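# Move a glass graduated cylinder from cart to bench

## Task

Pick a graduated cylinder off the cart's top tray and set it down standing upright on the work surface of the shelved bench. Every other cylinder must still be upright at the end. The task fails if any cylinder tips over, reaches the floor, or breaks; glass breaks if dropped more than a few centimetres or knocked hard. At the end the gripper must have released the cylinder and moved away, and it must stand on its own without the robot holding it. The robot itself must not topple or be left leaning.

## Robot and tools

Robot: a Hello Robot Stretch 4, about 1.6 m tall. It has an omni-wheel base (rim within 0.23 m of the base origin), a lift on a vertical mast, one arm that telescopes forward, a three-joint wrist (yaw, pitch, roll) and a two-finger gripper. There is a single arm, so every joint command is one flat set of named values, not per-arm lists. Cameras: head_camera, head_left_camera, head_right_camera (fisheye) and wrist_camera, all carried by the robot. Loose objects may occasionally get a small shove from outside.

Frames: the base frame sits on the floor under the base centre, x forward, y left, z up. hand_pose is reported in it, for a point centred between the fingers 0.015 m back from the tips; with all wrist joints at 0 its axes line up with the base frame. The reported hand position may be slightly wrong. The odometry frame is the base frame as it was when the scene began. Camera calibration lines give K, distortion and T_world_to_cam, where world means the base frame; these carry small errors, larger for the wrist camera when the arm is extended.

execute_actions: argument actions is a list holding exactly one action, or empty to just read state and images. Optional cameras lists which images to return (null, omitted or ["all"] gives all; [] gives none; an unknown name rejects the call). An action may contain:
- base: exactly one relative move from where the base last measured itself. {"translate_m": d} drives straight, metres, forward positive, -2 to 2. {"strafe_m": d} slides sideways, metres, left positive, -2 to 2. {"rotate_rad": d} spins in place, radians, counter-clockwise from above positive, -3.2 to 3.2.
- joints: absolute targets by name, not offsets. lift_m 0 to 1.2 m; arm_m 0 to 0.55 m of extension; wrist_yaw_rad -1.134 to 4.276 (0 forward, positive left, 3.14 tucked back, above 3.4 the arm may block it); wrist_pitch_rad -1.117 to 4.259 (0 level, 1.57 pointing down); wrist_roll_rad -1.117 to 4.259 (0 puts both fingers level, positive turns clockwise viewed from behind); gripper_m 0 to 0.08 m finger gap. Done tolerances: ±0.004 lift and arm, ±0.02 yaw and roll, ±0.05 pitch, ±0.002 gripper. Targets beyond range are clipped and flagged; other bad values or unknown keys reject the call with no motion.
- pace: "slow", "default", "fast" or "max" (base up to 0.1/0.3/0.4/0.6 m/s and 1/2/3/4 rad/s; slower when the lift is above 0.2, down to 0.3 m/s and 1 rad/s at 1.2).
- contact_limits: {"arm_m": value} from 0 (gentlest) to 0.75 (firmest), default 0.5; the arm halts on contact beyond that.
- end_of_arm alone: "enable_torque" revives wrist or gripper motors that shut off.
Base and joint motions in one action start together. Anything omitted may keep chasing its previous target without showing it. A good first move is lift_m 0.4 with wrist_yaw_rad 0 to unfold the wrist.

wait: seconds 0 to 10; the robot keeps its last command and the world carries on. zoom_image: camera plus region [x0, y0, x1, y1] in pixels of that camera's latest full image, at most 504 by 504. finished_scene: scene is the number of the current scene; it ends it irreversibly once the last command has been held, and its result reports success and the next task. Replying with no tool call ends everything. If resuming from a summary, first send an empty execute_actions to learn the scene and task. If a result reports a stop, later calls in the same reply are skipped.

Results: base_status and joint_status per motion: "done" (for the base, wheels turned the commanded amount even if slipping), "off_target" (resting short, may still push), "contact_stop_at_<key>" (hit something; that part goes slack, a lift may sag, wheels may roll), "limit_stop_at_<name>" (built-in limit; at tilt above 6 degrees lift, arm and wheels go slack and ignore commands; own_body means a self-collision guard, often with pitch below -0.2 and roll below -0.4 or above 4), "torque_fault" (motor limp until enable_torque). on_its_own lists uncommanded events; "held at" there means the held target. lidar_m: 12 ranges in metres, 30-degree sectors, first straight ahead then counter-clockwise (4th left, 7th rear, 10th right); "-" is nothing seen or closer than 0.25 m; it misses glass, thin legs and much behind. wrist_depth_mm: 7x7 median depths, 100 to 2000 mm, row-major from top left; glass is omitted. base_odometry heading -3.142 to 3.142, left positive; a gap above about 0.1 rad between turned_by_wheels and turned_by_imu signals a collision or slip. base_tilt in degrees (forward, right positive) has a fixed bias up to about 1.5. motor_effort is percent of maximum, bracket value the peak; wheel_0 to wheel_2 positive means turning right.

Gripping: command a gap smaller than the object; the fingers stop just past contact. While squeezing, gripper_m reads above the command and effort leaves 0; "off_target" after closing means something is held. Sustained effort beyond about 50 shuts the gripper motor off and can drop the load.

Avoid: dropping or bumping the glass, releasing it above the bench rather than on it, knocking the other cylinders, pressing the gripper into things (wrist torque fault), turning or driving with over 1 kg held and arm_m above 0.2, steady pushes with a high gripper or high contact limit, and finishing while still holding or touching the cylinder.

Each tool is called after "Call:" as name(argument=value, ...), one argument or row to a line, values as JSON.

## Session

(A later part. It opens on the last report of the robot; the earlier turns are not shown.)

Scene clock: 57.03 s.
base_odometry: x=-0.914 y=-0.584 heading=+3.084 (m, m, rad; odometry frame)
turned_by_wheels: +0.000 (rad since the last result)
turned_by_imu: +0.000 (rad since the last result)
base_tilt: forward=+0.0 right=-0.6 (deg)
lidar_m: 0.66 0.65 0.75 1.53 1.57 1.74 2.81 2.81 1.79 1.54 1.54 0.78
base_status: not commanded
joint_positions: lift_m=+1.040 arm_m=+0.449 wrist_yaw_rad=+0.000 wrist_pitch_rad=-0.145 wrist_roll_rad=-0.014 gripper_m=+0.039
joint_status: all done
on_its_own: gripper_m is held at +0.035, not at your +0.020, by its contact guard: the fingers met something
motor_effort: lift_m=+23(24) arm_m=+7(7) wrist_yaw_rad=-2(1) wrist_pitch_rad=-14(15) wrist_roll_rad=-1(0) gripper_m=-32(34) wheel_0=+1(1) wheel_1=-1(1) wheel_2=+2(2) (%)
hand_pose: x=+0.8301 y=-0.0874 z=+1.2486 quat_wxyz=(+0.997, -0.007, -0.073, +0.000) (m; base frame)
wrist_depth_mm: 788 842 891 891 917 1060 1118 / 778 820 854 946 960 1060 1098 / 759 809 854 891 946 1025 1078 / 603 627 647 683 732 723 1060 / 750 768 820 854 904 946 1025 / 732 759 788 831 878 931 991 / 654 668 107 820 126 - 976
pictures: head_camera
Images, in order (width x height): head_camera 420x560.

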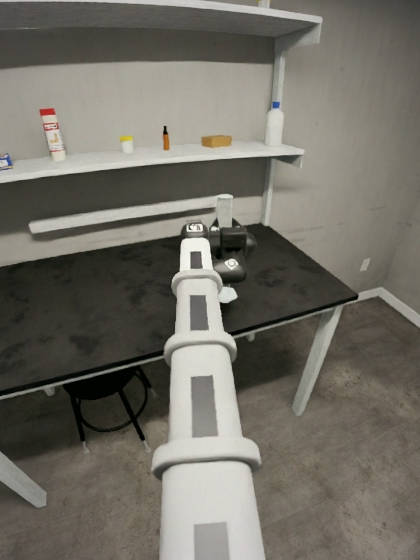

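Call:
execute_actions(
  actions=[
    {"joints":{"lift_m":0.99},"pace":"slow"},
  ],
  cameras=[],
)

Call:
execute_actions(
  actions=[
    {"joints":{"lift_m":0.97},"pace":"slow"},
  ],
  cameras=[],
)

Call:
execute_actions(
  actions=[
    {"joints":{"lift_m":0.95},"pace":"slow"},
  ],
  cameras=["head_camera","wrist_camera"],
)

Scene clock: 58.70 s.
base_odometry: x=-0.914 y=-0.584 heading=+3.084 (m, m, rad; odometry frame)
turned_by_wheels: +0.000 (rad since the last result)
turned_by_imu: +0.000 (rad since the last result)
base_tilt: forward=+0.2 right=-0.5 (deg)
lidar_m: 0.64 0.64 0.77 1.56 1.58 1.76 2.80 2.80 1.80 1.54 1.52 0.77
base_status: not commanded
joint_positions: lift_m=+0.990 arm_m=+0.449 wrist_yaw_rad=+0.000 wrist_pitch_rad=-0.145 wrist_roll_rad=-0.014 gripper_m=+0.039
joint_status: all done
on_its_own: gripper_m is held at +0.035, not at your +0.020, by its contact guard: the fingers met something
motor_effort: lift_m=+14(21) arm_m=+7(7) wrist_yaw_rad=-1(1) wrist_pitch_rad=-14(13) wrist_roll_rad=-1(1) gripper_m=-32(32) wheel_0=+1(1) wheel_1=-1(1) wheel_2=+2(2) (%)
hand_pose: x=+0.8301 y=-0.0874 z=+1.1993 quat_wxyz=(+0.997, -0.007, -0.073, +0.000) (m; base frame)
wrist_depth_mm: 778 831 878 946 991 1060 1160 / 768 820 866 917 976 1042 1098 / 750 788 842 878 931 1008 1078 / 750 778 809 854 891 778 1042 / 732 778 809 866 904 960 991 / 723 741 741 831 866 917 991 / 715 723 107 831 126 - 976
pictures: none
No camera images: the call's "cameras" was empty. Leave "cameras" out to get every camera's image.

Scene clock: 59.63 s.
base_odometry: x=-0.914 y=-0.584 heading=+3.084 (m, m, rad; odometry frame)
turned_by_wheels: +0.000 (rad since the last result)
turned_by_imu: +0.000 (rad since the last result)
base_tilt: forward=+0.1 right=-0.6 (deg)
lidar_m: 0.65 0.65 0.74 1.53 1.59 1.75 2.82 2.82 1.80 1.54 1.54 0.78
base_status: not commanded
joint_positions: lift_m=+0.970 arm_m=+0.449 wrist_yaw_rad=+0.000 wrist_pitch_rad=-0.150 wrist_roll_rad=-0.014 gripper_m=+0.039
joint_status: all done
on_its_own: gripper_m is held at +0.035, not at your +0.020, by its contact guard: the fingers met something
motor_effort: lift_m=+12(14) arm_m=+7(7) wrist_yaw_rad=+0(1) wrist_pitch_rad=+1(13) wrist_roll_rad=-1(0) gripper_m=-32(32) wheel_0=+1(1) wheel_1=-1(1) wheel_2=+2(2) (%)
hand_pose: x=+0.8300 y=-0.0874 z=+1.1805 quat_wxyz=(+0.997, -0.007, -0.075, -0.001) (m; base frame)
wrist_depth_mm: 798 842 891 931 991 1078 1160 / 778 831 854 917 976 1042 1118 / 544 559 580 603 917 1008 1060 / 741 778 809 854 891 798 1025 / 741 778 809 866 917 960 1008 / 654 741 732 831 866 946 1008 / 715 741 107 820 126 - 976
pictures: none
No camera images: the call's "cameras" was empty. Leave "cameras" out to get every camera's image.

Scene clock: 60.57 s.
base_odometry: x=-0.914 y=-0.584 heading=+3.084 (m, m, rad; odometry frame)
turned_by_wheels: +0.000 (rad since the last result)
turned_by_imu: +0.000 (rad since the last result)
base_tilt: forward=+0.0 right=-0.7 (deg)
lidar_m: 0.65 0.65 0.75 1.56 1.58 1.79 2.79 2.81 1.80 1.55 1.54 0.77
base_status: not commanded
joint_positions: lift_m=+0.951 arm_m=+0.449 wrist_yaw_rad=-0.002 wrist_pitch_rad=-0.176 wrist_roll_rad=-0.014 gripper_m=+0.039
joint_status: all done
on_its_own: gripper_m is held at +0.035, not at your +0.020, by its contact guard: the fingers met something; wrist_pitch_rad is at rest, and its effort (+74) is outside its rest range (-23 to +23)
motor_effort: lift_m=+3(12) arm_m=+7(7) wrist_yaw_rad=+5(6) wrist_pitch_rad=+74(74) wrist_roll_rad=+0(0) gripper_m=-32(32) wheel_0=+1(1) wheel_1=-1(1) wheel_2=+0(2) (%)
hand_pose: x=+0.8289 y=-0.0879 z=+1.1666 quat_wxyz=(+0.996, -0.007, -0.088, -0.002) (m; base frame)
wrist_depth_mm: 809 866 904 946 946 1118 1182 / 809 842 891 931 1008 1078 1138 / 504 647 854 917 931 1042 1118 / 741 778 778 798 820 715 1060 / 741 778 820 878 931 960 1025 / 723 732 778 820 891 946 960 / 715 715 107 809 126 - 960
pictures: head_camera, wrist_camera
camera_calibration (this result's frames):
wrist_camera: T_world_to_cam=[[0.0126292, -0.999855, -0.0114208, -0.0845765], [0.175245, 0.0134582, -0.984433, 1.06363], [0.984444, 0.0104312, 0.175389, -0.870539], [0, 0, 0, 1]] pos_world=[0.671669, -0.0897981, 1.19879]
Images, in order (width x height): head_camera 420x560, wrist_camera 616x392.

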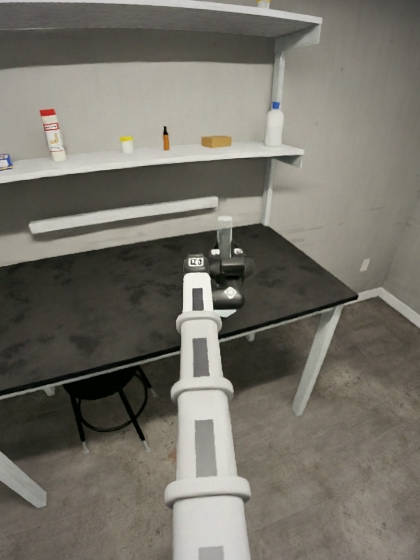

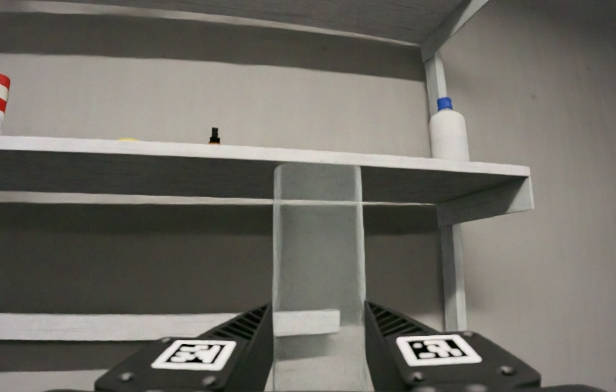

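Firmly seated. Ease off and release.

Call:
execute_actions(
  actions=[
    {"joints":{"lift_m":0.968},"pace":"slow"},
  ],
  cameras=[],
)

Call:
execute_actions(
  actions=[
    {"joints":{"gripper_m":0.08},"pace":"slow"},
  ],
  cameras=[],
)

Call:
execute_actions(
  actions=[
    {"joints":{"arm_m":0.0}},
  ],
  cameras=["head_camera"],
)

Scene clock: 64.03 s.
base_odometry: x=-0.914 y=-0.584 heading=+3.084 (m, m, rad; odometry frame)
turned_by_wheels: +0.000 (rad since the last result)
turned_by_imu: +0.000 (rad since the last result)
base_tilt: forward=+0.2 right=-0.7 (deg)
lidar_m: 0.64 0.64 0.75 1.55 1.58 1.77 2.83 2.81 1.81 1.54 1.53 0.78
base_status: not commanded
joint_positions: lift_m=+0.968 arm_m=+0.449 wrist_yaw_rad=-0.002 wrist_pitch_rad=-0.153 wrist_roll_rad=-0.015 gripper_m=+0.039
joint_status: all done
on_its_own: gripper_m is held at +0.035, not at your +0.020, by its contact guard: the fingers met something
motor_effort: lift_m=+20(20) arm_m=+7(7) wrist_yaw_rad=+4(6) wrist_pitch_rad=+9(73) wrist_roll_rad=+1(0) gripper_m=-32(32) wheel_0=+1(1) wheel_1=-1(1) wheel_2=+0(0) (%)
hand_pose: x=+0.8297 y=-0.0878 z=+1.1784 quat_wxyz=(+0.997, -0.007, -0.076, -0.001) (m; base frame)
wrist_depth_mm: 820 831 878 946 960 1078 1118 / 798 820 878 917 960 1042 1118 / 544 569 580 597 946 1025 1078 / 741 778 820 854 917 798 1060 / 732 768 809 854 904 960 1025 / 654 741 715 842 866 946 1008 / 707 732 107 820 126 - 976
pictures: none
No camera images: the call's "cameras" was empty. Leave "cameras" out to get every camera's image.

Scene clock: 65.53 s.
base_odometry: x=-0.914 y=-0.584 heading=+3.084 (m, m, rad; odometry frame)
turned_by_wheels: +0.000 (rad since the last result)
turned_by_imu: +0.000 (rad since the last result)
base_tilt: forward=+0.2 right=-0.6 (deg)
lidar_m: 0.67 0.64 0.75 1.56 1.57 1.77 2.82 2.81 1.79 1.53 1.53 0.76
base_status: not commanded
joint_positions: lift_m=+0.968 arm_m=+0.449 wrist_yaw_rad=+0.000 wrist_pitch_rad=-0.148 wrist_roll_rad=-0.015 gripper_m=+0.080
joint_status: all done
motor_effort: lift_m=+20(20) arm_m=+7(7) wrist_yaw_rad=-1(4) wrist_pitch_rad=-7(9) wrist_roll_rad=+0(0) gripper_m=+1(30) wheel_0=+1(1) wheel_1=-1(1) wheel_2=+1(1) (%)
hand_pose: x=+0.8301 y=-0.0874 z=+1.1773 quat_wxyz=(+0.997, -0.007, -0.074, -0.001) (m; base frame)
wrist_depth_mm: 798 842 891 946 976 1060 1138 / 778 809 866 917 976 1060 1078 / 500 521 609 627 647 723 1060 / 741 788 831 866 917 831 1060 / 741 768 809 866 904 960 1008 / 723 732 741 820 866 946 991 / - - 145 842 842 - -
pictures: none
No camera images: the call's "cameras" was empty. Leave "cameras" out to get every camera's image.

Scene clock: 67.93 s.
base_odometry: x=-0.914 y=-0.584 heading=+3.084 (m, m, rad; odometry frame)
turned_by_wheels: +0.000 (rad since the last result)
turned_by_imu: +0.000 (rad since the last result)
base_tilt: forward=+0.1 right=-0.6 (deg)
lidar_m: 0.65 0.66 0.76 1.54 1.58 1.74 2.79 2.81 1.81 1.53 1.54 0.79
base_status: not commanded
joint_positions: lift_m=+0.968 arm_m=+0.001 wrist_yaw_rad=+0.000 wrist_pitch_rad=-0.147 wrist_roll_rad=-0.015 gripper_m=+0.080
joint_status: all done
motor_effort: lift_m=+20(20) arm_m=-7(6) wrist_yaw_rad=-1(1) wrist_pitch_rad=-8(7) wrist_roll_rad=+0(1) gripper_m=+2(1) wheel_0=+1(1) wheel_1=-1(1) wheel_2=+1(1) (%)
hand_pose: x=+0.3825 y=-0.0874 z=+1.1772 quat_wxyz=(+0.997, -0.007, -0.074, -0.001) (m; base frame)
wrist_depth_mm: 991 976 1060 1118 1499 1618 1708 / 1182 1229 1255 1336 1366 1576 1661 / 1160 1205 1281 1366 1430 1499 1661 / 1118 1182 1229 1308 1281 1499 1576 / 1118 1182 1255 1308 1308 1464 1537 / 1098 1118 1138 1281 1308 1430 1499 / - - 146 931 842 - -
pictures: head_camera
Images, in order (width x height): head_camera 420x560.

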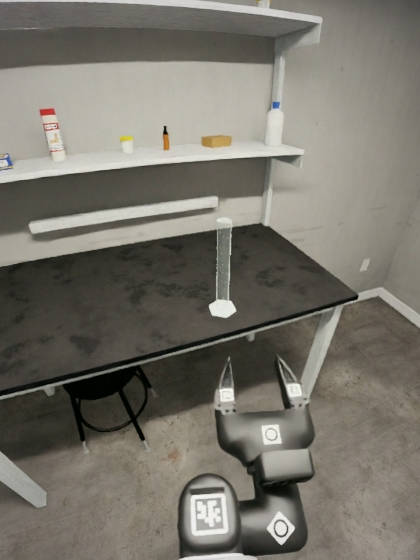

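Call:
finished_scene(
  scene=1,
)

The scene is finished: the task was done.


## Next scene

The same job, from a new start.

Call:
execute_actions(
  actions=[
    {"joints":{"lift_m":0.75,"wrist_yaw_rad":0,"gripper_m":0.08}},
  ],
)

Scene clock: 2.83 s.
base_odometry: x=+0.000 y=+0.000 heading=+0.000 (m, m, rad; odometry frame)
turned_by_wheels: +0.000 (rad since the last result)
turned_by_imu: +0.000 (rad since the last result)
base_tilt: forward=+0.2 right=-0.6 (deg)
lidar_m: 1.12 1.10 1.33 1.39 1.39 1.68 1.93 1.68 1.80 2.07 2.07 1.31
base_status: not commanded
joint_positions: lift_m=+0.750 arm_m=-0.001 wrist_yaw_rad=+0.000 wrist_pitch_rad=-0.010 wrist_roll_rad=-0.014 gripper_m=+0.080
joint_status: all done
motor_effort: lift_m=+23(23) arm_m=+0(0) wrist_yaw_rad=-1(6) wrist_pitch_rad=-8(8) wrist_roll_rad=-1(1) gripper_m=+1(4) wheel_0=+0(0) wheel_1=+0(0) wheel_2=+0(0) (%)
hand_pose: x=+0.3823 y=-0.0874 z=+0.9300 quat_wxyz=(+1.000, -0.007, -0.005, +0.000) (m; base frame)
wrist_depth_mm: 1098 1160 1229 1281 1708 1756 1863 / 1138 1229 1229 1308 1661 1808 1983 / 1366 1430 1499 1336 1708 1808 1863 / 1366 1430 1464 1098 1661 1808 1921 / 842 878 931 976 1042 1808 1921 / 854 878 946 976 1042 1808 1921 / - - 142 991 1025 - -
pictures: head_camera, head_left_camera, head_right_camera, wrist_camera
camera_calibration (this result's frames):
wrist_camera: T_world_to_cam=[[0.0130565, -0.999819, -0.013818, -0.0790434], [0.0109516, 0.0139613, -0.999843, 0.986211], [0.999855, 0.0129031, 0.011132, -0.242331], [0, 0, 0, 1]] pos_world=[0.232528, -0.0896711, 0.987661]
Images, in order (width x height): head_camera 420x560, head_left_camera 420x672, head_right_camera 420x672, wrist_camera 616x392.

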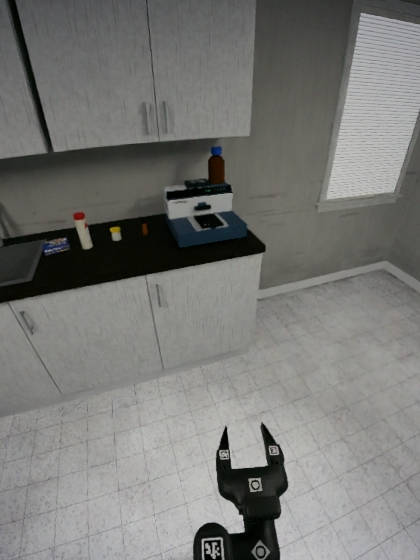

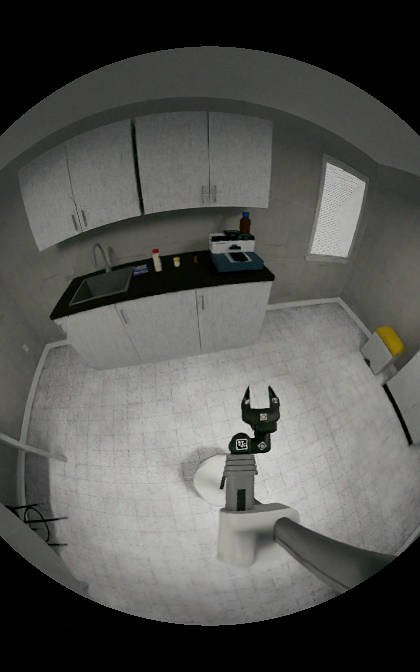

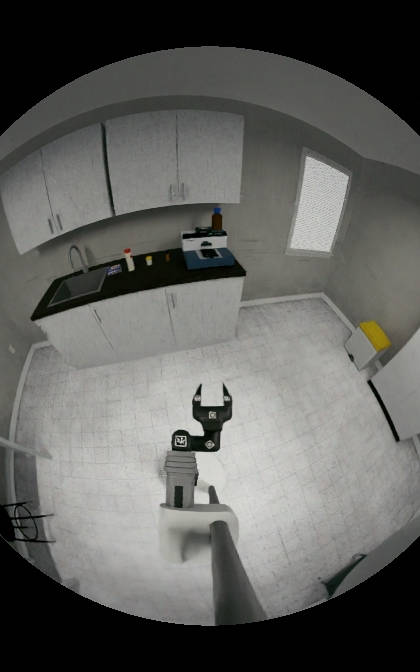

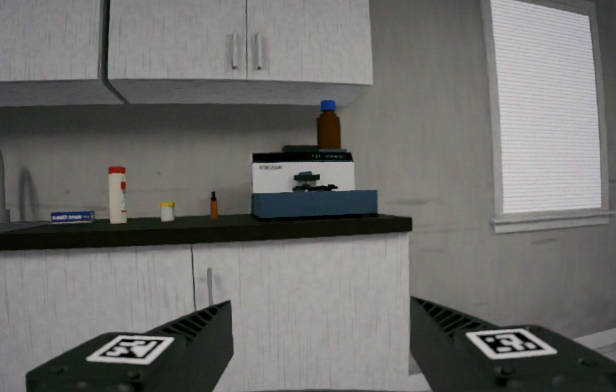

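Bench is left; cart probably behind (-150°).

Call:
execute_actions(
  actions=[
    {"base":{"rotate_rad":-2.6}},
  ],
  cameras=["head_camera","wrist_camera"],
)

Scene clock: 5.50 s.
base_odometry: x=+0.000 y=+0.000 heading=-2.600 (m, m, rad; odometry frame)
turned_by_wheels: -2.600 (rad since the last result)
turned_by_imu: -2.635 (rad since the last result)
base_tilt: forward=+0.0 right=-0.5 (deg)
lidar_m: 1.68 1.79 2.06 2.08 1.32 1.12 1.13 1.31 1.37 1.39 1.66 1.94
base_status: done
joint_positions: lift_m=+0.750 arm_m=-0.001 wrist_yaw_rad=+0.000 wrist_pitch_rad=-0.010 wrist_roll_rad=-0.014 gripper_m=+0.080
joint_status: not commanded
motor_effort: lift_m=+21(23) arm_m=+0(0) wrist_yaw_rad=+0(2) wrist_pitch_rad=-8(8) wrist_roll_rad=-1(2) gripper_m=+1(1) wheel_0=-1(8) wheel_1=-2(6) wheel_2=-2(5) (%)
hand_pose: x=+0.3823 y=-0.0875 z=+0.9302 quat_wxyz=(+1.000, -0.007, -0.005, +0.000) (m; base frame)
wrist_depth_mm: - - 1921 1756 1661 1537 1499 / - - 1983 1756 1661 1576 1464 / - - 1921 1863 1661 1576 1464 / - - 1921 1808 1708 1576 1464 / - - 1863 1808 1661 1537 1464 / - - 1808 1808 1708 1537 1464 / - - 142 1808 1618 - -
pictures: head_camera, wrist_camera
camera_calibration (this result's frames):
wrist_camera: T_world_to_cam=[[0.0126348, -0.999825, -0.013816, -0.0789726], [0.0109576, 0.0139548, -0.999843, 0.986322], [0.99986, 0.0124814, 0.011132, -0.242372], [0, 0, 0, 1]] pos_world=[0.232528, -0.0896975, 0.987774]
Images, in order (width x height): head_camera 420x560, wrist_camera 616x392.

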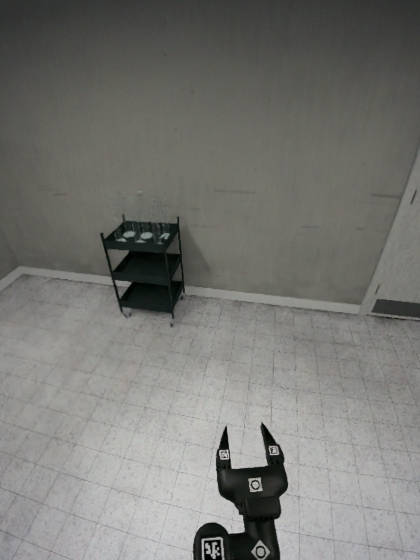

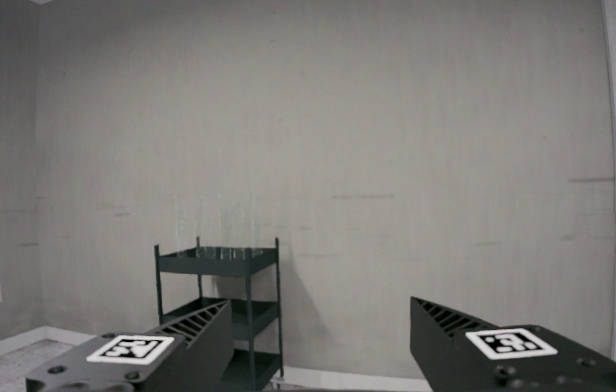

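Call:
execute_actions(
  actions=[
    {"base":{"strafe_m":0.42}},
  ],
  cameras=[],
)

Call:
execute_actions(
  actions=[
    {"base":{"translate_m":0.95}},
  ],
  cameras=["head_camera","wrist_camera"],
)

Call:
zoom_image(
  camera="wrist_camera",
  region=[150, 150, 500, 392],
)

Scene clock: 8.43 s.
base_odometry: x=+0.216 y=-0.360 heading=-2.601 (m, m, rad; odometry frame)
turned_by_wheels: +0.000 (rad since the last result)
turned_by_imu: +0.001 (rad since the last result)
base_tilt: forward=+0.0 right=-0.6 (deg)
lidar_m: 1.68 2.44 1.66 1.67 1.87 1.01 1.01 1.21 1.81 1.79 2.17 2.08
base_status: done
joint_positions: lift_m=+0.750 arm_m=-0.001 wrist_yaw_rad=+0.000 wrist_pitch_rad=-0.010 wrist_roll_rad=-0.014 gripper_m=+0.080
joint_status: not commanded
motor_effort: lift_m=+21(21) arm_m=+0(1) wrist_yaw_rad=-1(1) wrist_pitch_rad=-8(8) wrist_roll_rad=-1(1) gripper_m=+1(1) wheel_0=+1(8) wheel_1=-2(8) wheel_2=-1(2) (%)
hand_pose: x=+0.3823 y=-0.0874 z=+0.9302 quat_wxyz=(+1.000, -0.007, -0.005, +0.000) (m; base frame)
wrist_depth_mm: - - - 1921 1756 1618 1537 / - - - 1921 1808 1708 1537 / - - - 1921 1808 1661 1576 / - - - 1863 1808 1661 1537 / - - - 1863 1756 1661 1576 / - - - 1808 1808 1661 1576 / - - 142 1808 1808 - -
pictures: none
No camera images: the call's "cameras" was empty. Leave "cameras" out to get every camera's image.

Scene clock: 13.07 s.
base_odometry: x=-0.598 y=-0.849 heading=-2.600 (m, m, rad; odometry frame)
turned_by_wheels: +0.000 (rad since the last result)
turned_by_imu: +0.000 (rad since the last result)
base_tilt: forward=+0.2 right=-0.5 (deg)
lidar_m: 0.73 1.35 1.83 1.40 1.61 1.99 1.95 2.30 2.06 2.08 1.35 0.72
base_status: done
joint_positions: lift_m=+0.750 arm_m=-0.001 wrist_yaw_rad=+0.000 wrist_pitch_rad=-0.010 wrist_roll_rad=-0.014 gripper_m=+0.080
joint_status: not commanded
motor_effort: lift_m=+22(22) arm_m=+0(1) wrist_yaw_rad=-2(1) wrist_pitch_rad=-7(8) wrist_roll_rad=-1(2) gripper_m=+0(1) wheel_0=+2(8) wheel_1=+1(5) wheel_2=+0(10) (%)
hand_pose: x=+0.3823 y=-0.0874 z=+0.9302 quat_wxyz=(+1.000, -0.007, -0.005, +0.000) (m; base frame)
wrist_depth_mm: 1255 1160 1060 976 891 820 798 / 1255 1160 1078 960 904 831 809 / 1229 1138 1060 976 904 831 798 / 1281 1160 1042 976 917 842 809 / 1281 1138 1060 991 917 854 809 / 1281 1160 917 891 831 831 809 / - - 142 707 668 - -
pictures: head_camera, wrist_camera
camera_calibration (this result's frames):
wrist_camera: T_world_to_cam=[[0.0127875, -0.999823, -0.0138161, -0.0789984], [0.0109555, 0.0139565, -0.999843, 0.986324], [0.999858, 0.0126341, 0.011132, -0.242372], [0, 0, 0, 1]] pos_world=[0.232542, -0.0896879, 0.987776]
Images, in order (width x height): head_camera 420x560, wrist_camera 616x392.

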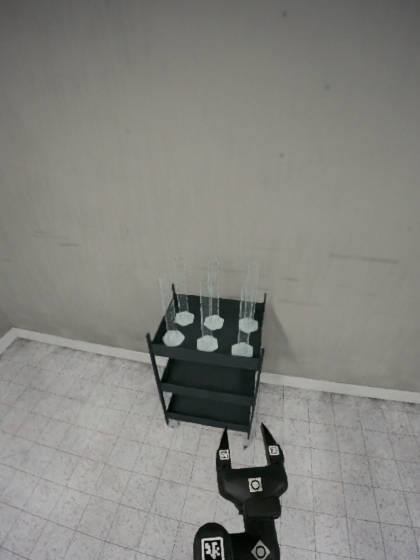

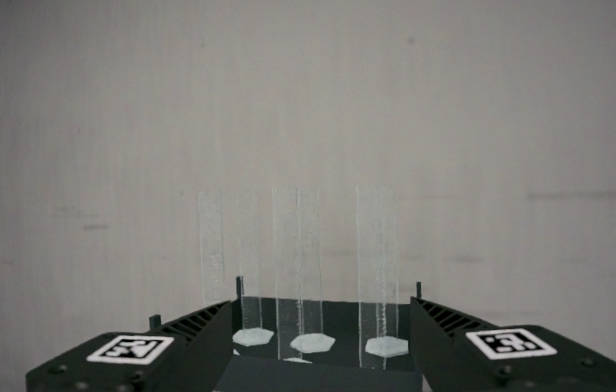

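Region (150, 150, 500, 392) of wrist_camera's 616x392 image, scaled by 1.440; it fills the top 348 rows of this view, and the rest is white.

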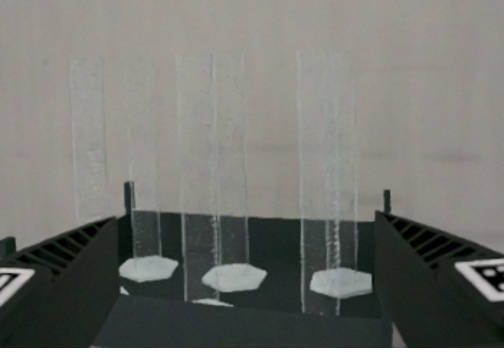

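Call:
execute_actions(
  actions=[
    {"base":{"strafe_m":-0.086},"joints":{"arm_m":0.3}},
  ],
  cameras=["wrist_camera"],
)

Scene clock: 15.27 s.
base_odometry: x=-0.642 y=-0.776 heading=-2.600 (m, m, rad; odometry frame)
turned_by_wheels: +0.000 (rad since the last result)
turned_by_imu: +0.000 (rad since the last result)
base_tilt: forward=+0.2 right=-0.5 (deg)
lidar_m: 0.71 0.85 1.93 1.49 1.75 1.95 1.98 2.32 1.99 1.98 1.30 1.12
base_status: done
joint_positions: lift_m=+0.750 arm_m=+0.299 wrist_yaw_rad=+0.000 wrist_pitch_rad=-0.010 wrist_roll_rad=-0.014 gripper_m=+0.080
joint_status: all done
motor_effort: lift_m=+22(21) arm_m=+7(8) wrist_yaw_rad=-1(0) wrist_pitch_rad=-7(8) wrist_roll_rad=-1(2) gripper_m=+1(1) wheel_0=-1(8) wheel_1=+2(9) wheel_2=+0(1) (%)
hand_pose: x=+0.6824 y=-0.0874 z=+0.9302 quat_wxyz=(+1.000, -0.007, -0.005, +0.000) (m; base frame)
wrist_depth_mm: 842 778 699 654 603 559 535 / 842 768 715 654 609 564 535 / 854 778 707 654 609 564 539 / 854 788 715 654 621 569 530 / 854 778 715 661 615 569 539 / 866 788 699 661 615 559 535 / - - 142 574 539 - -
pictures: wrist_camera
camera_calibration (this result's frames):
wrist_camera: T_world_to_cam=[[0.0129635, -0.999821, -0.0138158, -0.0829175], [0.0109898, 0.0139586, -0.999842, 0.983021], [0.999856, 0.0128096, 0.0111688, -0.542357], [0, 0, 0, 1]] pos_world=[0.53255, -0.0896768, 0.987778]
Images, in order (width x height): wrist_camera 616x392.

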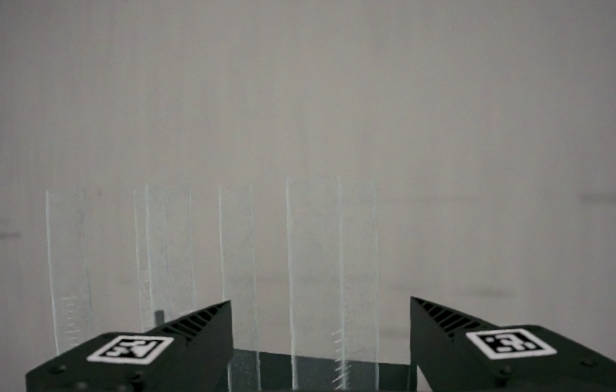

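Call:
execute_actions(
  actions=[
    {"joints":{"arm_m":0.395},"pace":"slow"},
  ],
  cameras=["wrist_camera"],
)

Call:
execute_actions(
  actions=[
    {"joints":{"gripper_m":0.02},"pace":"slow"},
  ],
  cameras=["wrist_camera"],
)

Scene clock: 18.83 s.
base_odometry: x=-0.642 y=-0.776 heading=-2.600 (m, m, rad; odometry frame)
turned_by_wheels: +0.000 (rad since the last result)
turned_by_imu: +0.000 (rad since the last result)
base_tilt: forward=+0.1 right=-0.6 (deg)
lidar_m: 0.69 0.84 1.93 1.48 1.74 1.96 1.97 2.30 1.99 2.01 1.33 1.13
base_status: not commanded
joint_positions: lift_m=+0.750 arm_m=+0.394 wrist_yaw_rad=+0.000 wrist_pitch_rad=-0.010 wrist_roll_rad=-0.014 gripper_m=+0.080
joint_status: all done
motor_effort: lift_m=+21(21) arm_m=+7(7) wrist_yaw_rad=-1(1) wrist_pitch_rad=-8(7) wrist_roll_rad=+0(1) gripper_m=+1(1) wheel_0=-1(0) wheel_1=+2(2) wheel_2=+0(0) (%)
hand_pose: x=+0.7773 y=-0.0874 z=+0.9302 quat_wxyz=(+1.000, -0.007, -0.005, +0.000) (m; base frame)
wrist_depth_mm: 723 661 603 559 517 484 452 / 715 668 603 554 521 484 455 / 723 661 603 559 521 488 462 / 723 661 609 554 525 488 459 / 732 661 603 564 525 488 459 / 741 668 591 564 525 477 459 / - - 142 564 525 - -
pictures: wrist_camera
camera_calibration (this result's frames):
wrist_camera: T_world_to_cam=[[0.0128222, -0.999822, -0.0138156, -0.0840691], [0.0109917, 0.0139569, -0.999842, 0.981976], [0.999857, 0.0126683, 0.0111687, -0.637323], [0, 0, 0, 1]] pos_world=[0.627517, -0.0896857, 0.987778]
Images, in order (width x height): wrist_camera 616x392.

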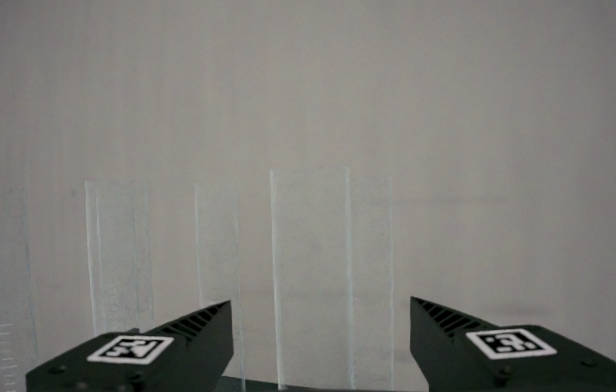

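Scene clock: 20.63 s.
base_odometry: x=-0.642 y=-0.776 heading=-2.600 (m, m, rad; odometry frame)
turned_by_wheels: +0.000 (rad since the last result)
turned_by_imu: +0.000 (rad since the last result)
base_tilt: forward=+0.2 right=-0.5 (deg)
lidar_m: 0.73 0.83 1.94 1.48 1.76 1.97 1.96 2.31 1.99 2.01 1.33 1.10
base_status: not commanded
joint_positions: lift_m=+0.750 arm_m=+0.394 wrist_yaw_rad=+0.000 wrist_pitch_rad=-0.010 wrist_roll_rad=-0.014 gripper_m=+0.020
joint_status: all done
motor_effort: lift_m=+21(22) arm_m=+7(7) wrist_yaw_rad=-1(1) wrist_pitch_rad=-7(8) wrist_roll_rad=-1(0) gripper_m=-4(5) wheel_0=-1(0) wheel_1=+2(2) wheel_2=+0(0) (%)
hand_pose: x=+0.7773 y=-0.0874 z=+0.9302 quat_wxyz=(+1.000, -0.007, -0.005, +0.000) (m; base frame)
wrist_depth_mm: 715 661 603 559 517 484 459 / 732 661 603 554 517 484 459 / 723 661 597 554 521 484 455 / 715 654 603 569 525 484 462 / 723 661 603 559 521 488 462 / 732 661 609 554 512 488 462 / 732 661 - 544 - 477 466
pictures: wrist_camera
camera_calibration (this result's frames):
wrist_camera: T_world_to_cam=[[0.0128221, -0.999822, -0.0138155, -0.0840693], [0.0109918, 0.0139567, -0.999842, 0.981976], [0.999857, 0.0126682, 0.0111688, -0.637323], [0, 0, 0, 1]] pos_world=[0.627517, -0.0896857, 0.987778]
Images, in order (width x height): wrist_camera 616x392.

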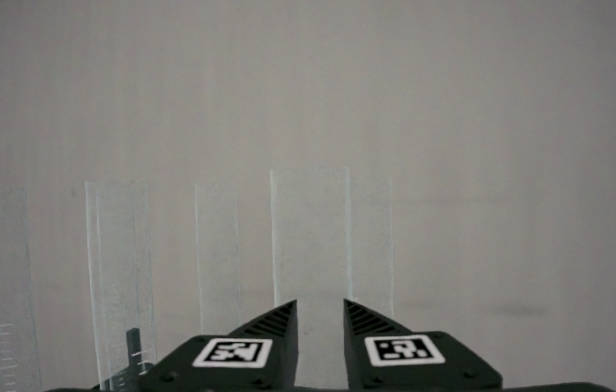

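Short again, as before; advance 0.06.

Call:
execute_actions(
  actions=[
    {"joints":{"gripper_m":0.08}},
  ],
  cameras=[],
)

Call:
execute_actions(
  actions=[
    {"joints":{"arm_m":0.455},"pace":"slow"},
  ],
  cameras=[],
)

Call:
execute_actions(
  actions=[
    {"joints":{"gripper_m":0.02},"pace":"slow"},
  ],
  cameras=["wrist_camera"],
)

Scene clock: 22.00 s.
base_odometry: x=-0.642 y=-0.776 heading=-2.600 (m, m, rad; odometry frame)
turned_by_wheels: +0.000 (rad since the last result)
turned_by_imu: +0.000 (rad since the last result)
base_tilt: forward=+0.2 right=-0.8 (deg)
lidar_m: 0.72 0.82 1.93 1.49 1.73 1.96 1.97 2.31 2.00 1.98 1.31 1.12
base_status: not commanded
joint_positions: lift_m=+0.750 arm_m=+0.394 wrist_yaw_rad=+0.000 wrist_pitch_rad=-0.010 wrist_roll_rad=-0.014 gripper_m=+0.080
joint_status: all done
motor_effort: lift_m=+21(21) arm_m=+7(7) wrist_yaw_rad=+0(1) wrist_pitch_rad=-7(8) wrist_roll_rad=+0(0) gripper_m=+1(0) wheel_0=-1(1) wheel_1=+2(2) wheel_2=+0(0) (%)
hand_pose: x=+0.7773 y=-0.0874 z=+0.9302 quat_wxyz=(+1.000, -0.007, -0.005, +0.000) (m; base frame)
wrist_depth_mm: 707 654 597 554 517 480 459 / 723 654 609 559 521 484 459 / 732 661 603 564 521 484 459 / 741 654 603 559 525 492 459 / 732 668 615 559 521 488 459 / 732 668 597 564 521 477 455 / - - 142 564 521 - -
pictures: none
No camera images: the call's "cameras" was empty. Leave "cameras" out to get every camera's image.

Scene clock: 23.83 s.
base_odometry: x=-0.642 y=-0.776 heading=-2.600 (m, m, rad; odometry frame)
turned_by_wheels: +0.000 (rad since the last result)
turned_by_imu: +0.000 (rad since the last result)
base_tilt: forward=+0.1 right=-0.7 (deg)
lidar_m: 0.71 0.83 1.93 1.48 1.74 1.95 1.96 2.30 1.99 1.97 1.32 1.11
base_status: not commanded
joint_positions: lift_m=+0.750 arm_m=+0.454 wrist_yaw_rad=+0.000 wrist_pitch_rad=-0.010 wrist_roll_rad=-0.014 gripper_m=+0.080
joint_status: all done
motor_effort: lift_m=+21(21) arm_m=+7(7) wrist_yaw_rad=-1(1) wrist_pitch_rad=-8(8) wrist_roll_rad=-1(1) gripper_m=+1(2) wheel_0=+0(1) wheel_1=+2(2) wheel_2=+0(0) (%)
hand_pose: x=+0.8373 y=-0.0874 z=+0.9302 quat_wxyz=(+1.000, -0.007, -0.005, +0.000) (m; base frame)
wrist_depth_mm: 634 585 539 492 462 430 404 / 654 591 539 496 462 430 413 / 647 591 530 500 462 433 410 / 647 597 539 500 466 436 410 / 654 591 544 504 469 433 413 / 661 603 535 504 469 424 413 / - - 142 504 469 - -
pictures: none
No camera images: the call's "cameras" was empty. Leave "cameras" out to get every camera's image.

Scene clock: 25.47 s.
base_odometry: x=-0.642 y=-0.776 heading=-2.600 (m, m, rad; odometry frame)
turned_by_wheels: +0.000 (rad since the last result)
turned_by_imu: +0.000 (rad since the last result)
base_tilt: forward=+0.1 right=-0.6 (deg)
lidar_m: 0.72 0.83 1.93 1.48 1.76 1.94 1.97 2.35 2.00 1.96 1.29 1.13
base_status: not commanded
joint_positions: lift_m=+0.750 arm_m=+0.454 wrist_yaw_rad=+0.000 wrist_pitch_rad=-0.010 wrist_roll_rad=-0.014 gripper_m=+0.041
joint_status: gripper_m off_target (ended at +0.041, target +0.020)
on_its_own: gripper_m is held at +0.036, not at your +0.020, by its contact guard: the fingers met something
motor_effort: lift_m=+21(21) arm_m=+7(7) wrist_yaw_rad=-2(2) wrist_pitch_rad=-8(8) wrist_roll_rad=-2(1) gripper_m=-36(36) wheel_0=-1(1) wheel_1=+2(2) wheel_2=+0(0) (%)
hand_pose: x=+0.8373 y=-0.0874 z=+0.9302 quat_wxyz=(+1.000, -0.007, -0.005, +0.000) (m; base frame)
wrist_depth_mm: 640 585 539 500 462 430 407 / 647 591 535 496 462 433 407 / 647 591 544 500 462 430 410 / 654 591 544 500 466 436 407 / 647 591 544 504 469 436 410 / 661 591 549 500 452 433 413 / 654 539 105 504 156 - -
pictures: wrist_camera
camera_calibration (this result's frames):
wrist_camera: T_world_to_cam=[[0.0129647, -0.99982, -0.0138171, -0.0849262], [0.0109108, 0.0139588, -0.999843, 0.981368], [0.999856, 0.0128119, 0.0110898, -0.697243], [0, 0, 0, 1]] pos_world=[0.687537, -0.0896767, 0.987773]
Images, in order (width x height): wrist_camera 616x392.

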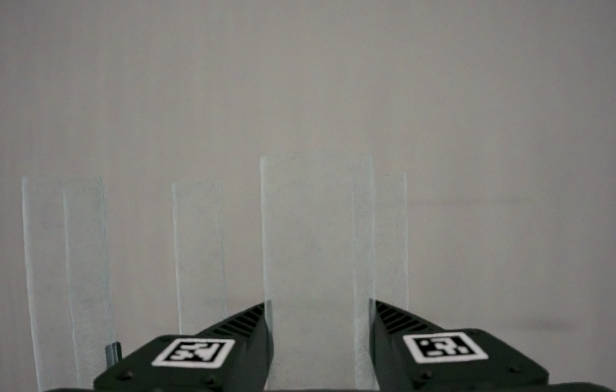

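Call:
execute_actions(
  actions=[
    {"joints":{"lift_m":0.95},"pace":"slow"},
  ],
  cameras=[],
)

Call:
execute_actions(
  actions=[
    {"joints":{"arm_m":0.0,"lift_m":1.08}},
  ],
  cameras=[],
)

Call:
execute_actions(
  actions=[
    {"base":{"rotate_rad":-2.25},"pace":"slow"},
  ],
  cameras=["head_camera"],
)

Scene clock: 28.03 s.
base_odometry: x=-0.642 y=-0.776 heading=-2.600 (m, m, rad; odometry frame)
turned_by_wheels: +0.000 (rad since the last result)
turned_by_imu: +0.000 (rad since the last result)
base_tilt: forward=+0.1 right=-0.8 (deg)
lidar_m: 0.69 0.83 1.93 1.49 1.77 1.98 1.95 2.29 1.99 1.99 1.32 1.13
base_status: not commanded
joint_positions: lift_m=+0.950 arm_m=+0.454 wrist_yaw_rad=+0.000 wrist_pitch_rad=-0.009 wrist_roll_rad=-0.014 gripper_m=+0.041
joint_status: all done
on_its_own: gripper_m is held at +0.036, not at your +0.020, by its contact guard: the fingers met something
motor_effort: lift_m=+24(24) arm_m=+7(7) wrist_yaw_rad=-2(1) wrist_pitch_rad=-12(13) wrist_roll_rad=-2(1) gripper_m=-36(36) wheel_0=-1(1) wheel_1=+2(2) wheel_2=+0(0) (%)
hand_pose: x=+0.8373 y=-0.0874 z=+1.1296 quat_wxyz=(+1.000, -0.007, -0.004, +0.000) (m; base frame)
wrist_depth_mm: 647 585 539 496 466 427 407 / 647 585 539 500 462 433 407 / 647 580 539 500 466 433 410 / 640 585 539 504 469 436 410 / 647 591 539 500 462 436 410 / 654 603 544 496 452 433 410 / 654 615 105 500 155 - -
pictures: none
No camera images: the call's "cameras" was empty. Leave "cameras" out to get every camera's image.

Scene clock: 30.47 s.
base_odometry: x=-0.642 y=-0.776 heading=-2.600 (m, m, rad; odometry frame)
turned_by_wheels: +0.000 (rad since the last result)
turned_by_imu: +0.000 (rad since the last result)
base_tilt: forward=+0.1 right=-0.6 (deg)
lidar_m: 0.32 0.85 1.92 1.49 1.75 1.96 1.96 2.29 1.97 2.00 1.31 0.37
base_status: not commanded
joint_positions: lift_m=+1.080 arm_m=+0.001 wrist_yaw_rad=+0.000 wrist_pitch_rad=-0.009 wrist_roll_rad=-0.014 gripper_m=+0.041
joint_status: all done
on_its_own: gripper_m is held at +0.036, not at your +0.020, by its contact guard: the fingers met something
motor_effort: lift_m=+24(25) arm_m=-7(8) wrist_yaw_rad=+0(2) wrist_pitch_rad=-13(13) wrist_roll_rad=-2(0) gripper_m=-36(36) wheel_0=+0(1) wheel_1=+2(2) wheel_2=+0(0) (%)
hand_pose: x=+0.3848 y=-0.0875 z=+1.2596 quat_wxyz=(+1.000, -0.007, -0.004, +0.000) (m; base frame)
wrist_depth_mm: 1205 1118 1025 946 904 820 768 / 1229 1118 1025 946 878 820 778 / 1229 1118 1025 960 891 820 788 / 1255 1118 1008 946 878 831 778 / 1255 1138 1042 946 891 831 788 / 1229 1160 1042 960 866 831 778 / 1255 1160 105 960 155 - 778
pictures: none
No camera images: the call's "cameras" was empty. Leave "cameras" out to get every camera's image.

Scene clock: 34.00 s.
base_odometry: x=-0.642 y=-0.776 heading=+1.433 (m, m, rad; odometry frame)
turned_by_wheels: -2.250 (rad since the last result)
turned_by_imu: -2.279 (rad since the last result)
base_tilt: forward=+0.2 right=-0.5 (deg)
lidar_m: 0.34 2.00 1.48 1.15 0.73 0.76 1.85 1.48 1.56 2.59 1.93 0.37
base_status: done
joint_positions: lift_m=+1.080 arm_m=+0.001 wrist_yaw_rad=+0.000 wrist_pitch_rad=-0.009 wrist_roll_rad=-0.014 gripper_m=+0.041
joint_status: not commanded
on_its_own: gripper_m is held at +0.036, not at your +0.020, by its contact guard: the fingers met something
motor_effort: lift_m=+23(23) arm_m=-7(7) wrist_yaw_rad=-1(1) wrist_pitch_rad=-13(13) wrist_roll_rad=-2(0) gripper_m=-35(36) wheel_0=+2(2) wheel_1=+2(6) wheel_2=+0(1) (%)
hand_pose: x=+0.3848 y=-0.0874 z=+1.2596 quat_wxyz=(+1.000, -0.007, -0.004, +0.000) (m; base frame)
wrist_depth_mm: - - - - - - - / - - - - - - - / - - - - - - 1983 / - - - - - - - / - - - - - - - / 1576 - - - - - 1756 / - - 105 - 155 - 1756
pictures: head_camera
Images, in order (width x height): head_camera 420x560.

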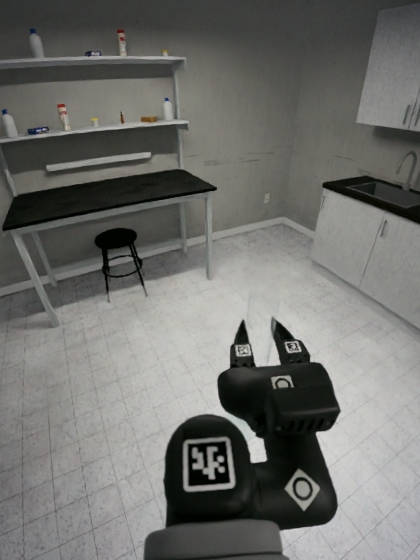

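Call:
execute_actions(
  actions=[
    {"base":{"rotate_rad":0.3},"pace":"slow"},
  ],
  cameras=[],
)

Call:
execute_actions(
  actions=[
    {"base":{"translate_m":1.35}},
  ],
  cameras=["head_camera"],
)

Call:
execute_actions(
  actions=[
    {"joints":{"arm_m":0.5}},
  ],
  cameras=["head_camera"],
)

Scene clock: 35.57 s.
base_odometry: x=-0.642 y=-0.776 heading=+1.733 (m, m, rad; odometry frame)
turned_by_wheels: +0.300 (rad since the last result)
turned_by_imu: +0.304 (rad since the last result)
base_tilt: forward=+0.0 right=-0.6 (deg)
lidar_m: 0.36 1.80 1.23 0.71 0.72 1.50 1.46 1.52 1.92 1.95 1.99 0.35
base_status: done
joint_positions: lift_m=+1.080 arm_m=+0.001 wrist_yaw_rad=+0.000 wrist_pitch_rad=-0.009 wrist_roll_rad=-0.014 gripper_m=+0.041
joint_status: not commanded
on_its_own: gripper_m is held at +0.036, not at your +0.020, by its contact guard: the fingers met something
motor_effort: lift_m=+23(23) arm_m=-7(7) wrist_yaw_rad=-2(2) wrist_pitch_rad=-13(13) wrist_roll_rad=-2(2) gripper_m=-36(36) wheel_0=-1(7) wheel_1=-1(5) wheel_2=-1(4) (%)
hand_pose: x=+0.3848 y=-0.0874 z=+1.2596 quat_wxyz=(+1.000, -0.007, -0.004, +0.000) (m; base frame)
wrist_depth_mm: - - - - - - - / 1808 - - - - - - / 1921 - - - - - - / 1863 - - - - - - / 1863 - - - - - - / 1921 - 1808 - - - - / 1863 - 105 - 155 - -
pictures: none
No camera images: the call's "cameras" was empty. Leave "cameras" out to get every camera's image.

Scene clock: 41.53 s.
base_odometry: x=-0.860 y=+0.557 heading=+1.733 (m, m, rad; odometry frame)
turned_by_wheels: +0.000 (rad since the last result)
turned_by_imu: +0.000 (rad since the last result)
base_tilt: forward=+0.1 right=-0.5 (deg)
lidar_m: 0.38 0.64 0.85 1.26 1.30 1.65 2.84 2.89 1.98 1.79 1.03 0.36
base_status: done
joint_positions: lift_m=+1.080 arm_m=+0.001 wrist_yaw_rad=+0.000 wrist_pitch_rad=-0.009 wrist_roll_rad=-0.014 gripper_m=+0.041
joint_status: not commanded
on_its_own: gripper_m is held at +0.036, not at your +0.020, by its contact guard: the fingers met something
motor_effort: lift_m=+23(23) arm_m=-7(7) wrist_yaw_rad=-1(1) wrist_pitch_rad=-13(13) wrist_roll_rad=-1(0) gripper_m=-36(36) wheel_0=-1(5) wheel_1=+1(5) wheel_2=+2(8) (%)
hand_pose: x=+0.3848 y=-0.0874 z=+1.2597 quat_wxyz=(+1.000, -0.007, -0.004, +0.000) (m; base frame)
wrist_depth_mm: 1025 1042 1098 1118 1118 1118 1281 / 1138 1182 1205 1205 1255 1281 1308 / 1138 1182 1182 1205 1229 1255 1308 / 1078 1205 1205 1229 1229 1281 1308 / 1160 1182 1182 1229 1255 1308 1308 / 1138 1160 1205 1229 1182 1160 1336 / 866 891 105 854 155 - 809
pictures: head_camera
Images, in order (width x height): head_camera 420x560.

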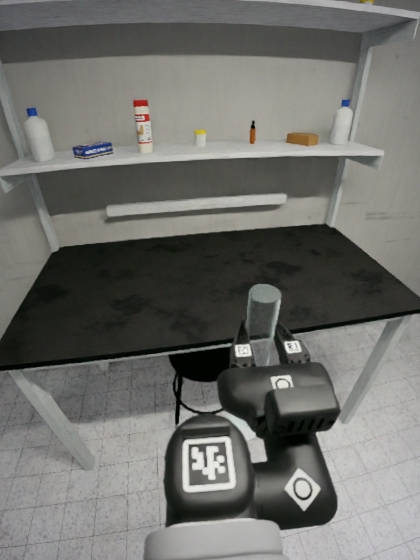

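Scene clock: 44.07 s.
base_odometry: x=-0.860 y=+0.557 heading=+1.733 (m, m, rad; odometry frame)
turned_by_wheels: +0.000 (rad since the last result)
turned_by_imu: +0.000 (rad since the last result)
base_tilt: forward=+0.2 right=-0.6 (deg)
lidar_m: 0.63 0.65 0.84 1.26 1.29 1.65 2.82 2.88 1.95 1.79 1.03 0.71
base_status: not commanded
joint_positions: lift_m=+1.080 arm_m=+0.499 wrist_yaw_rad=+0.000 wrist_pitch_rad=-0.009 wrist_roll_rad=-0.014 gripper_m=+0.041
joint_status: all done
on_its_own: gripper_m is held at +0.036, not at your +0.020, by its contact guard: the fingers met something
motor_effort: lift_m=+23(23) arm_m=+7(7) wrist_yaw_rad=-1(0) wrist_pitch_rad=-13(13) wrist_roll_rad=-1(1) gripper_m=-36(36) wheel_0=-1(1) wheel_1=+1(1) wheel_2=+2(2) (%)
hand_pose: x=+0.8824 y=-0.0874 z=+1.2597 quat_wxyz=(+1.000, -0.007, -0.004, +0.000) (m; base frame)
wrist_depth_mm: 691 707 707 723 750 759 778 / 699 699 715 732 750 768 788 / 691 477 715 496 544 569 559 / 691 707 732 732 759 768 778 / 699 707 723 732 750 759 788 / 691 654 661 732 683 723 778 / 707 707 105 741 155 - 788
pictures: head_camera
Images, in order (width x height): head_camera 420x560.

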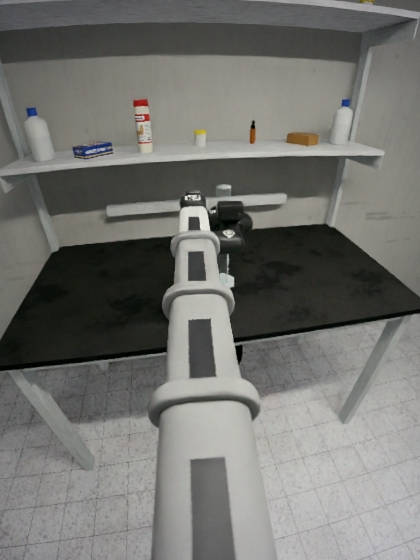

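Contact earlier was around hand z 1.18 (lift ≈1.0).

Call:
execute_actions(
  actions=[
    {"joints":{"lift_m":1.02},"pace":"slow"},
  ],
  cameras=[],
)

Call:
execute_actions(
  actions=[
    {"joints":{"lift_m":1.005},"pace":"slow"},
  ],
  cameras=[],
)

Scene clock: 45.57 s.
base_odometry: x=-0.860 y=+0.557 heading=+1.733 (m, m, rad; odometry frame)
turned_by_wheels: +0.000 (rad since the last result)
turned_by_imu: +0.000 (rad since the last result)
base_tilt: forward=+0.1 right=-0.4 (deg)
lidar_m: 0.62 0.66 0.86 1.26 1.31 1.64 2.85 2.88 1.95 1.79 1.00 0.70
base_status: not commanded
joint_positions: lift_m=+1.020 arm_m=+0.499 wrist_yaw_rad=+0.000 wrist_pitch_rad=-0.009 wrist_roll_rad=-0.014 gripper_m=+0.041
joint_status: all done
on_its_own: gripper_m is held at +0.036, not at your +0.020, by its contact guard: the fingers met something
motor_effort: lift_m=+14(22) arm_m=+7(7) wrist_yaw_rad=-2(2) wrist_pitch_rad=-13(13) wrist_roll_rad=-2(0) gripper_m=-36(36) wheel_0=-1(0) wheel_1=+1(1) wheel_2=+2(1) (%)
hand_pose: x=+0.8824 y=-0.0874 z=+1.2004 quat_wxyz=(+1.000, -0.007, -0.004, +0.000) (m; base frame)
wrist_depth_mm: 691 699 715 732 759 759 788 / 683 473 723 723 741 768 788 / 564 615 661 732 750 759 778 / 691 699 715 741 759 759 778 / 699 699 723 732 741 759 788 / 691 699 661 741 683 768 778 / 707 707 105 741 155 - 683
pictures: none
No camera images: the call's "cameras" was empty. Leave "cameras" out to get every camera's image.

Scene clock: 46.40 s.
base_odometry: x=-0.860 y=+0.557 heading=+1.733 (m, m, rad; odometry frame)
turned_by_wheels: +0.000 (rad since the last result)
turned_by_imu: +0.000 (rad since the last result)
base_tilt: forward=+0.2 right=-0.7 (deg)
lidar_m: 0.64 0.67 0.85 1.25 1.28 1.63 2.81 2.89 1.96 1.80 1.05 0.68
base_status: not commanded
joint_positions: lift_m=+1.005 arm_m=+0.499 wrist_yaw_rad=+0.000 wrist_pitch_rad=-0.009 wrist_roll_rad=-0.014 gripper_m=+0.041
joint_status: all done
on_its_own: gripper_m is held at +0.036, not at your +0.020, by its contact guard: the fingers met something
motor_effort: lift_m=+15(14) arm_m=+7(7) wrist_yaw_rad=-1(2) wrist_pitch_rad=-13(12) wrist_roll_rad=-1(1) gripper_m=-36(36) wheel_0=+0(0) wheel_1=+1(1) wheel_2=+2(1) (%)
hand_pose: x=+0.8824 y=-0.0874 z=+1.1854 quat_wxyz=(+1.000, -0.007, -0.004, +0.000) (m; base frame)
wrist_depth_mm: 699 691 723 732 741 768 778 / 418 442 469 433 439 508 500 / 654 699 723 732 750 759 788 / 699 707 715 732 750 759 778 / 699 699 723 741 750 759 778 / 699 707 723 732 741 778 788 / 699 707 105 683 155 - 654
pictures: none
No camera images: the call's "cameras" was empty. Leave "cameras" out to get every camera's image.

Call:
execute_actions(
  actions=[
    {"joints":{"lift_m":0.99},"pace":"slow"},
  ],
  cameras=[],
)

Scene clock: 47.30 s.
base_odometry: x=-0.860 y=+0.557 heading=+1.733 (m, m, rad; odometry frame)
turned_by_wheels: +0.000 (rad since the last result)
turned_by_imu: +0.000 (rad since the last result)
base_tilt: forward=+0.1 right=-0.7 (deg)
lidar_m: 0.62 0.66 0.85 1.25 1.30 1.66 2.82 2.89 1.97 1.78 1.05 0.72
base_status: not commanded
joint_positions: lift_m=+0.991 arm_m=+0.499 wrist_yaw_rad=+0.001 wrist_pitch_rad=-0.024 wrist_roll_rad=-0.014 gripper_m=+0.041
joint_status: all done
on_its_own: gripper_m is held at +0.036, not at your +0.020, by its contact guard: the fingers met something; wrist_pitch_rad is at rest, and its effort (+31) is outside its rest range (-23 to +23)
motor_effort: lift_m=+7(14) arm_m=+7(7) wrist_yaw_rad=-4(4) wrist_pitch_rad=+31(31) wrist_roll_rad=-1(0) gripper_m=-36(36) wheel_0=-1(0) wheel_1=+1(1) wheel_2=+2(1) (%)
hand_pose: x=+0.8824 y=-0.0872 z=+1.1742 quat_wxyz=(+1.000, -0.007, -0.012, +0.000) (m; base frame)
wrist_depth_mm: 699 707 723 741 750 768 788 / 699 430 452 466 473 469 508 / 609 647 683 741 741 741 788 / 691 707 723 732 750 768 778 / 707 707 723 732 741 768 778 / 691 699 654 732 676 759 778 / 691 699 105 723 155 - 676
pictures: none
No camera images: the call's "cameras" was empty. Leave "cameras" out to get every camera's image.

Call:
execute_actions(
  actions=[
    {"joints":{"lift_m":0.998},"pace":"slow"},
  ],
  cameras=[],
)

Call:
execute_actions(
  actions=[
    {"joints":{"gripper_m":0.08},"pace":"slow"},
  ],
  cameras=[],
)

Call:
execute_actions(
  actions=[
    {"joints":{"arm_m":0.0}},
  ],
  cameras=["head_camera"],
)

Scene clock: 48.17 s.
base_odometry: x=-0.860 y=+0.557 heading=+1.733 (m, m, rad; odometry frame)
turned_by_wheels: +0.000 (rad since the last result)
turned_by_imu: +0.000 (rad since the last result)
base_tilt: forward=+0.1 right=-0.4 (deg)
lidar_m: 0.63 0.64 0.86 1.26 1.30 1.64 2.80 2.88 1.98 1.80 1.01 0.67
base_status: not commanded
joint_positions: lift_m=+0.998 arm_m=+0.499 wrist_yaw_rad=+0.001 wrist_pitch_rad=-0.015 wrist_roll_rad=-0.014 gripper_m=+0.041
joint_status: all done
on_its_own: gripper_m is held at +0.036, not at your +0.020, by its contact guard: the fingers met something
motor_effort: lift_m=+21(21) arm_m=+7(7) wrist_yaw_rad=-4(4) wrist_pitch_rad=+7(31) wrist_roll_rad=+0(1) gripper_m=-36(36) wheel_0=+0(1) wheel_1=+1(1) wheel_2=+1(1) (%)
hand_pose: x=+0.8824 y=-0.0872 z=+1.1792 quat_wxyz=(+1.000, -0.007, -0.008, +0.000) (m; base frame)
wrist_depth_mm: 691 699 723 732 750 778 778 / 424 442 466 433 488 496 492 / 647 699 715 741 750 768 768 / 691 707 723 741 759 778 778 / 691 707 715 732 741 759 778 / 699 707 723 741 741 768 768 / 691 707 105 676 155 - 668
pictures: none
No camera images: the call's "cameras" was empty. Leave "cameras" out to get every camera's image.

Scene clock: 49.67 s.
base_odometry: x=-0.860 y=+0.557 heading=+1.733 (m, m, rad; odometry frame)
turned_by_wheels: +0.000 (rad since the last result)
turned_by_imu: +0.000 (rad since the last result)
base_tilt: forward=+0.1 right=-0.6 (deg)
lidar_m: 0.63 0.65 0.87 1.25 1.30 1.66 2.83 2.85 1.96 1.79 1.05 0.70
base_status: not commanded
joint_positions: lift_m=+0.998 arm_m=+0.499 wrist_yaw_rad=+0.000 wrist_pitch_rad=-0.011 wrist_roll_rad=-0.014 gripper_m=+0.080
joint_status: all done
motor_effort: lift_m=+21(21) arm_m=+7(7) wrist_yaw_rad=-2(4) wrist_pitch_rad=-7(8) wrist_roll_rad=+0(0) gripper_m=+1(36) wheel_0=+0(1) wheel_1=+1(1) wheel_2=+1(1) (%)
hand_pose: x=+0.8824 y=-0.0874 z=+1.1782 quat_wxyz=(+1.000, -0.007, -0.005, +0.000) (m; base frame)
wrist_depth_mm: 691 707 723 741 750 768 788 / 430 452 439 449 462 459 521 / 699 691 715 732 750 768 768 / 691 707 723 741 750 768 788 / 699 707 723 732 741 759 788 / 691 707 723 732 750 778 778 / - - 142 699 647 - -
pictures: none
No camera images: the call's "cameras" was empty. Leave "cameras" out to get every camera's image.

Scene clock: 52.20 s.
base_odometry: x=-0.860 y=+0.557 heading=+1.733 (m, m, rad; odometry frame)
turned_by_wheels: +0.000 (rad since the last result)
turned_by_imu: +0.000 (rad since the last result)
base_tilt: forward=+0.2 right=-0.6 (deg)
lidar_m: 0.63 0.67 0.86 1.27 1.29 1.64 2.84 2.88 1.96 1.80 1.08 0.68
base_status: not commanded
joint_positions: lift_m=+0.998 arm_m=+0.001 wrist_yaw_rad=+0.000 wrist_pitch_rad=-0.010 wrist_roll_rad=-0.014 gripper_m=+0.080
joint_status: all done
motor_effort: lift_m=+21(21) arm_m=-7(7) wrist_yaw_rad=+0(2) wrist_pitch_rad=-8(8) wrist_roll_rad=+0(1) gripper_m=+1(1) wheel_0=+0(0) wheel_1=+1(1) wheel_2=+1(1) (%)
hand_pose: x=+0.3848 y=-0.0875 z=+1.1782 quat_wxyz=(+1.000, -0.007, -0.005, +0.000) (m; base frame)
wrist_depth_mm: 1160 1160 1205 1229 1229 1281 1308 / 1160 1160 1205 1255 1255 1255 1281 / 1098 1182 1182 1229 1229 1138 1281 / 1160 1160 1182 1205 1229 1281 1281 / 1138 1182 1160 1229 1255 1281 1281 / 1098 1025 1025 1025 976 931 904 / - - 142 707 654 - -
pictures: head_camera
Images, in order (width x height): head_camera 420x560.

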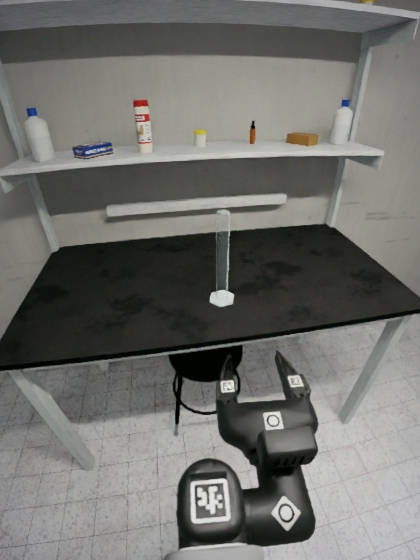

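Call:
finished_scene(
  scene=2,
)

The scene is finished: the task was done.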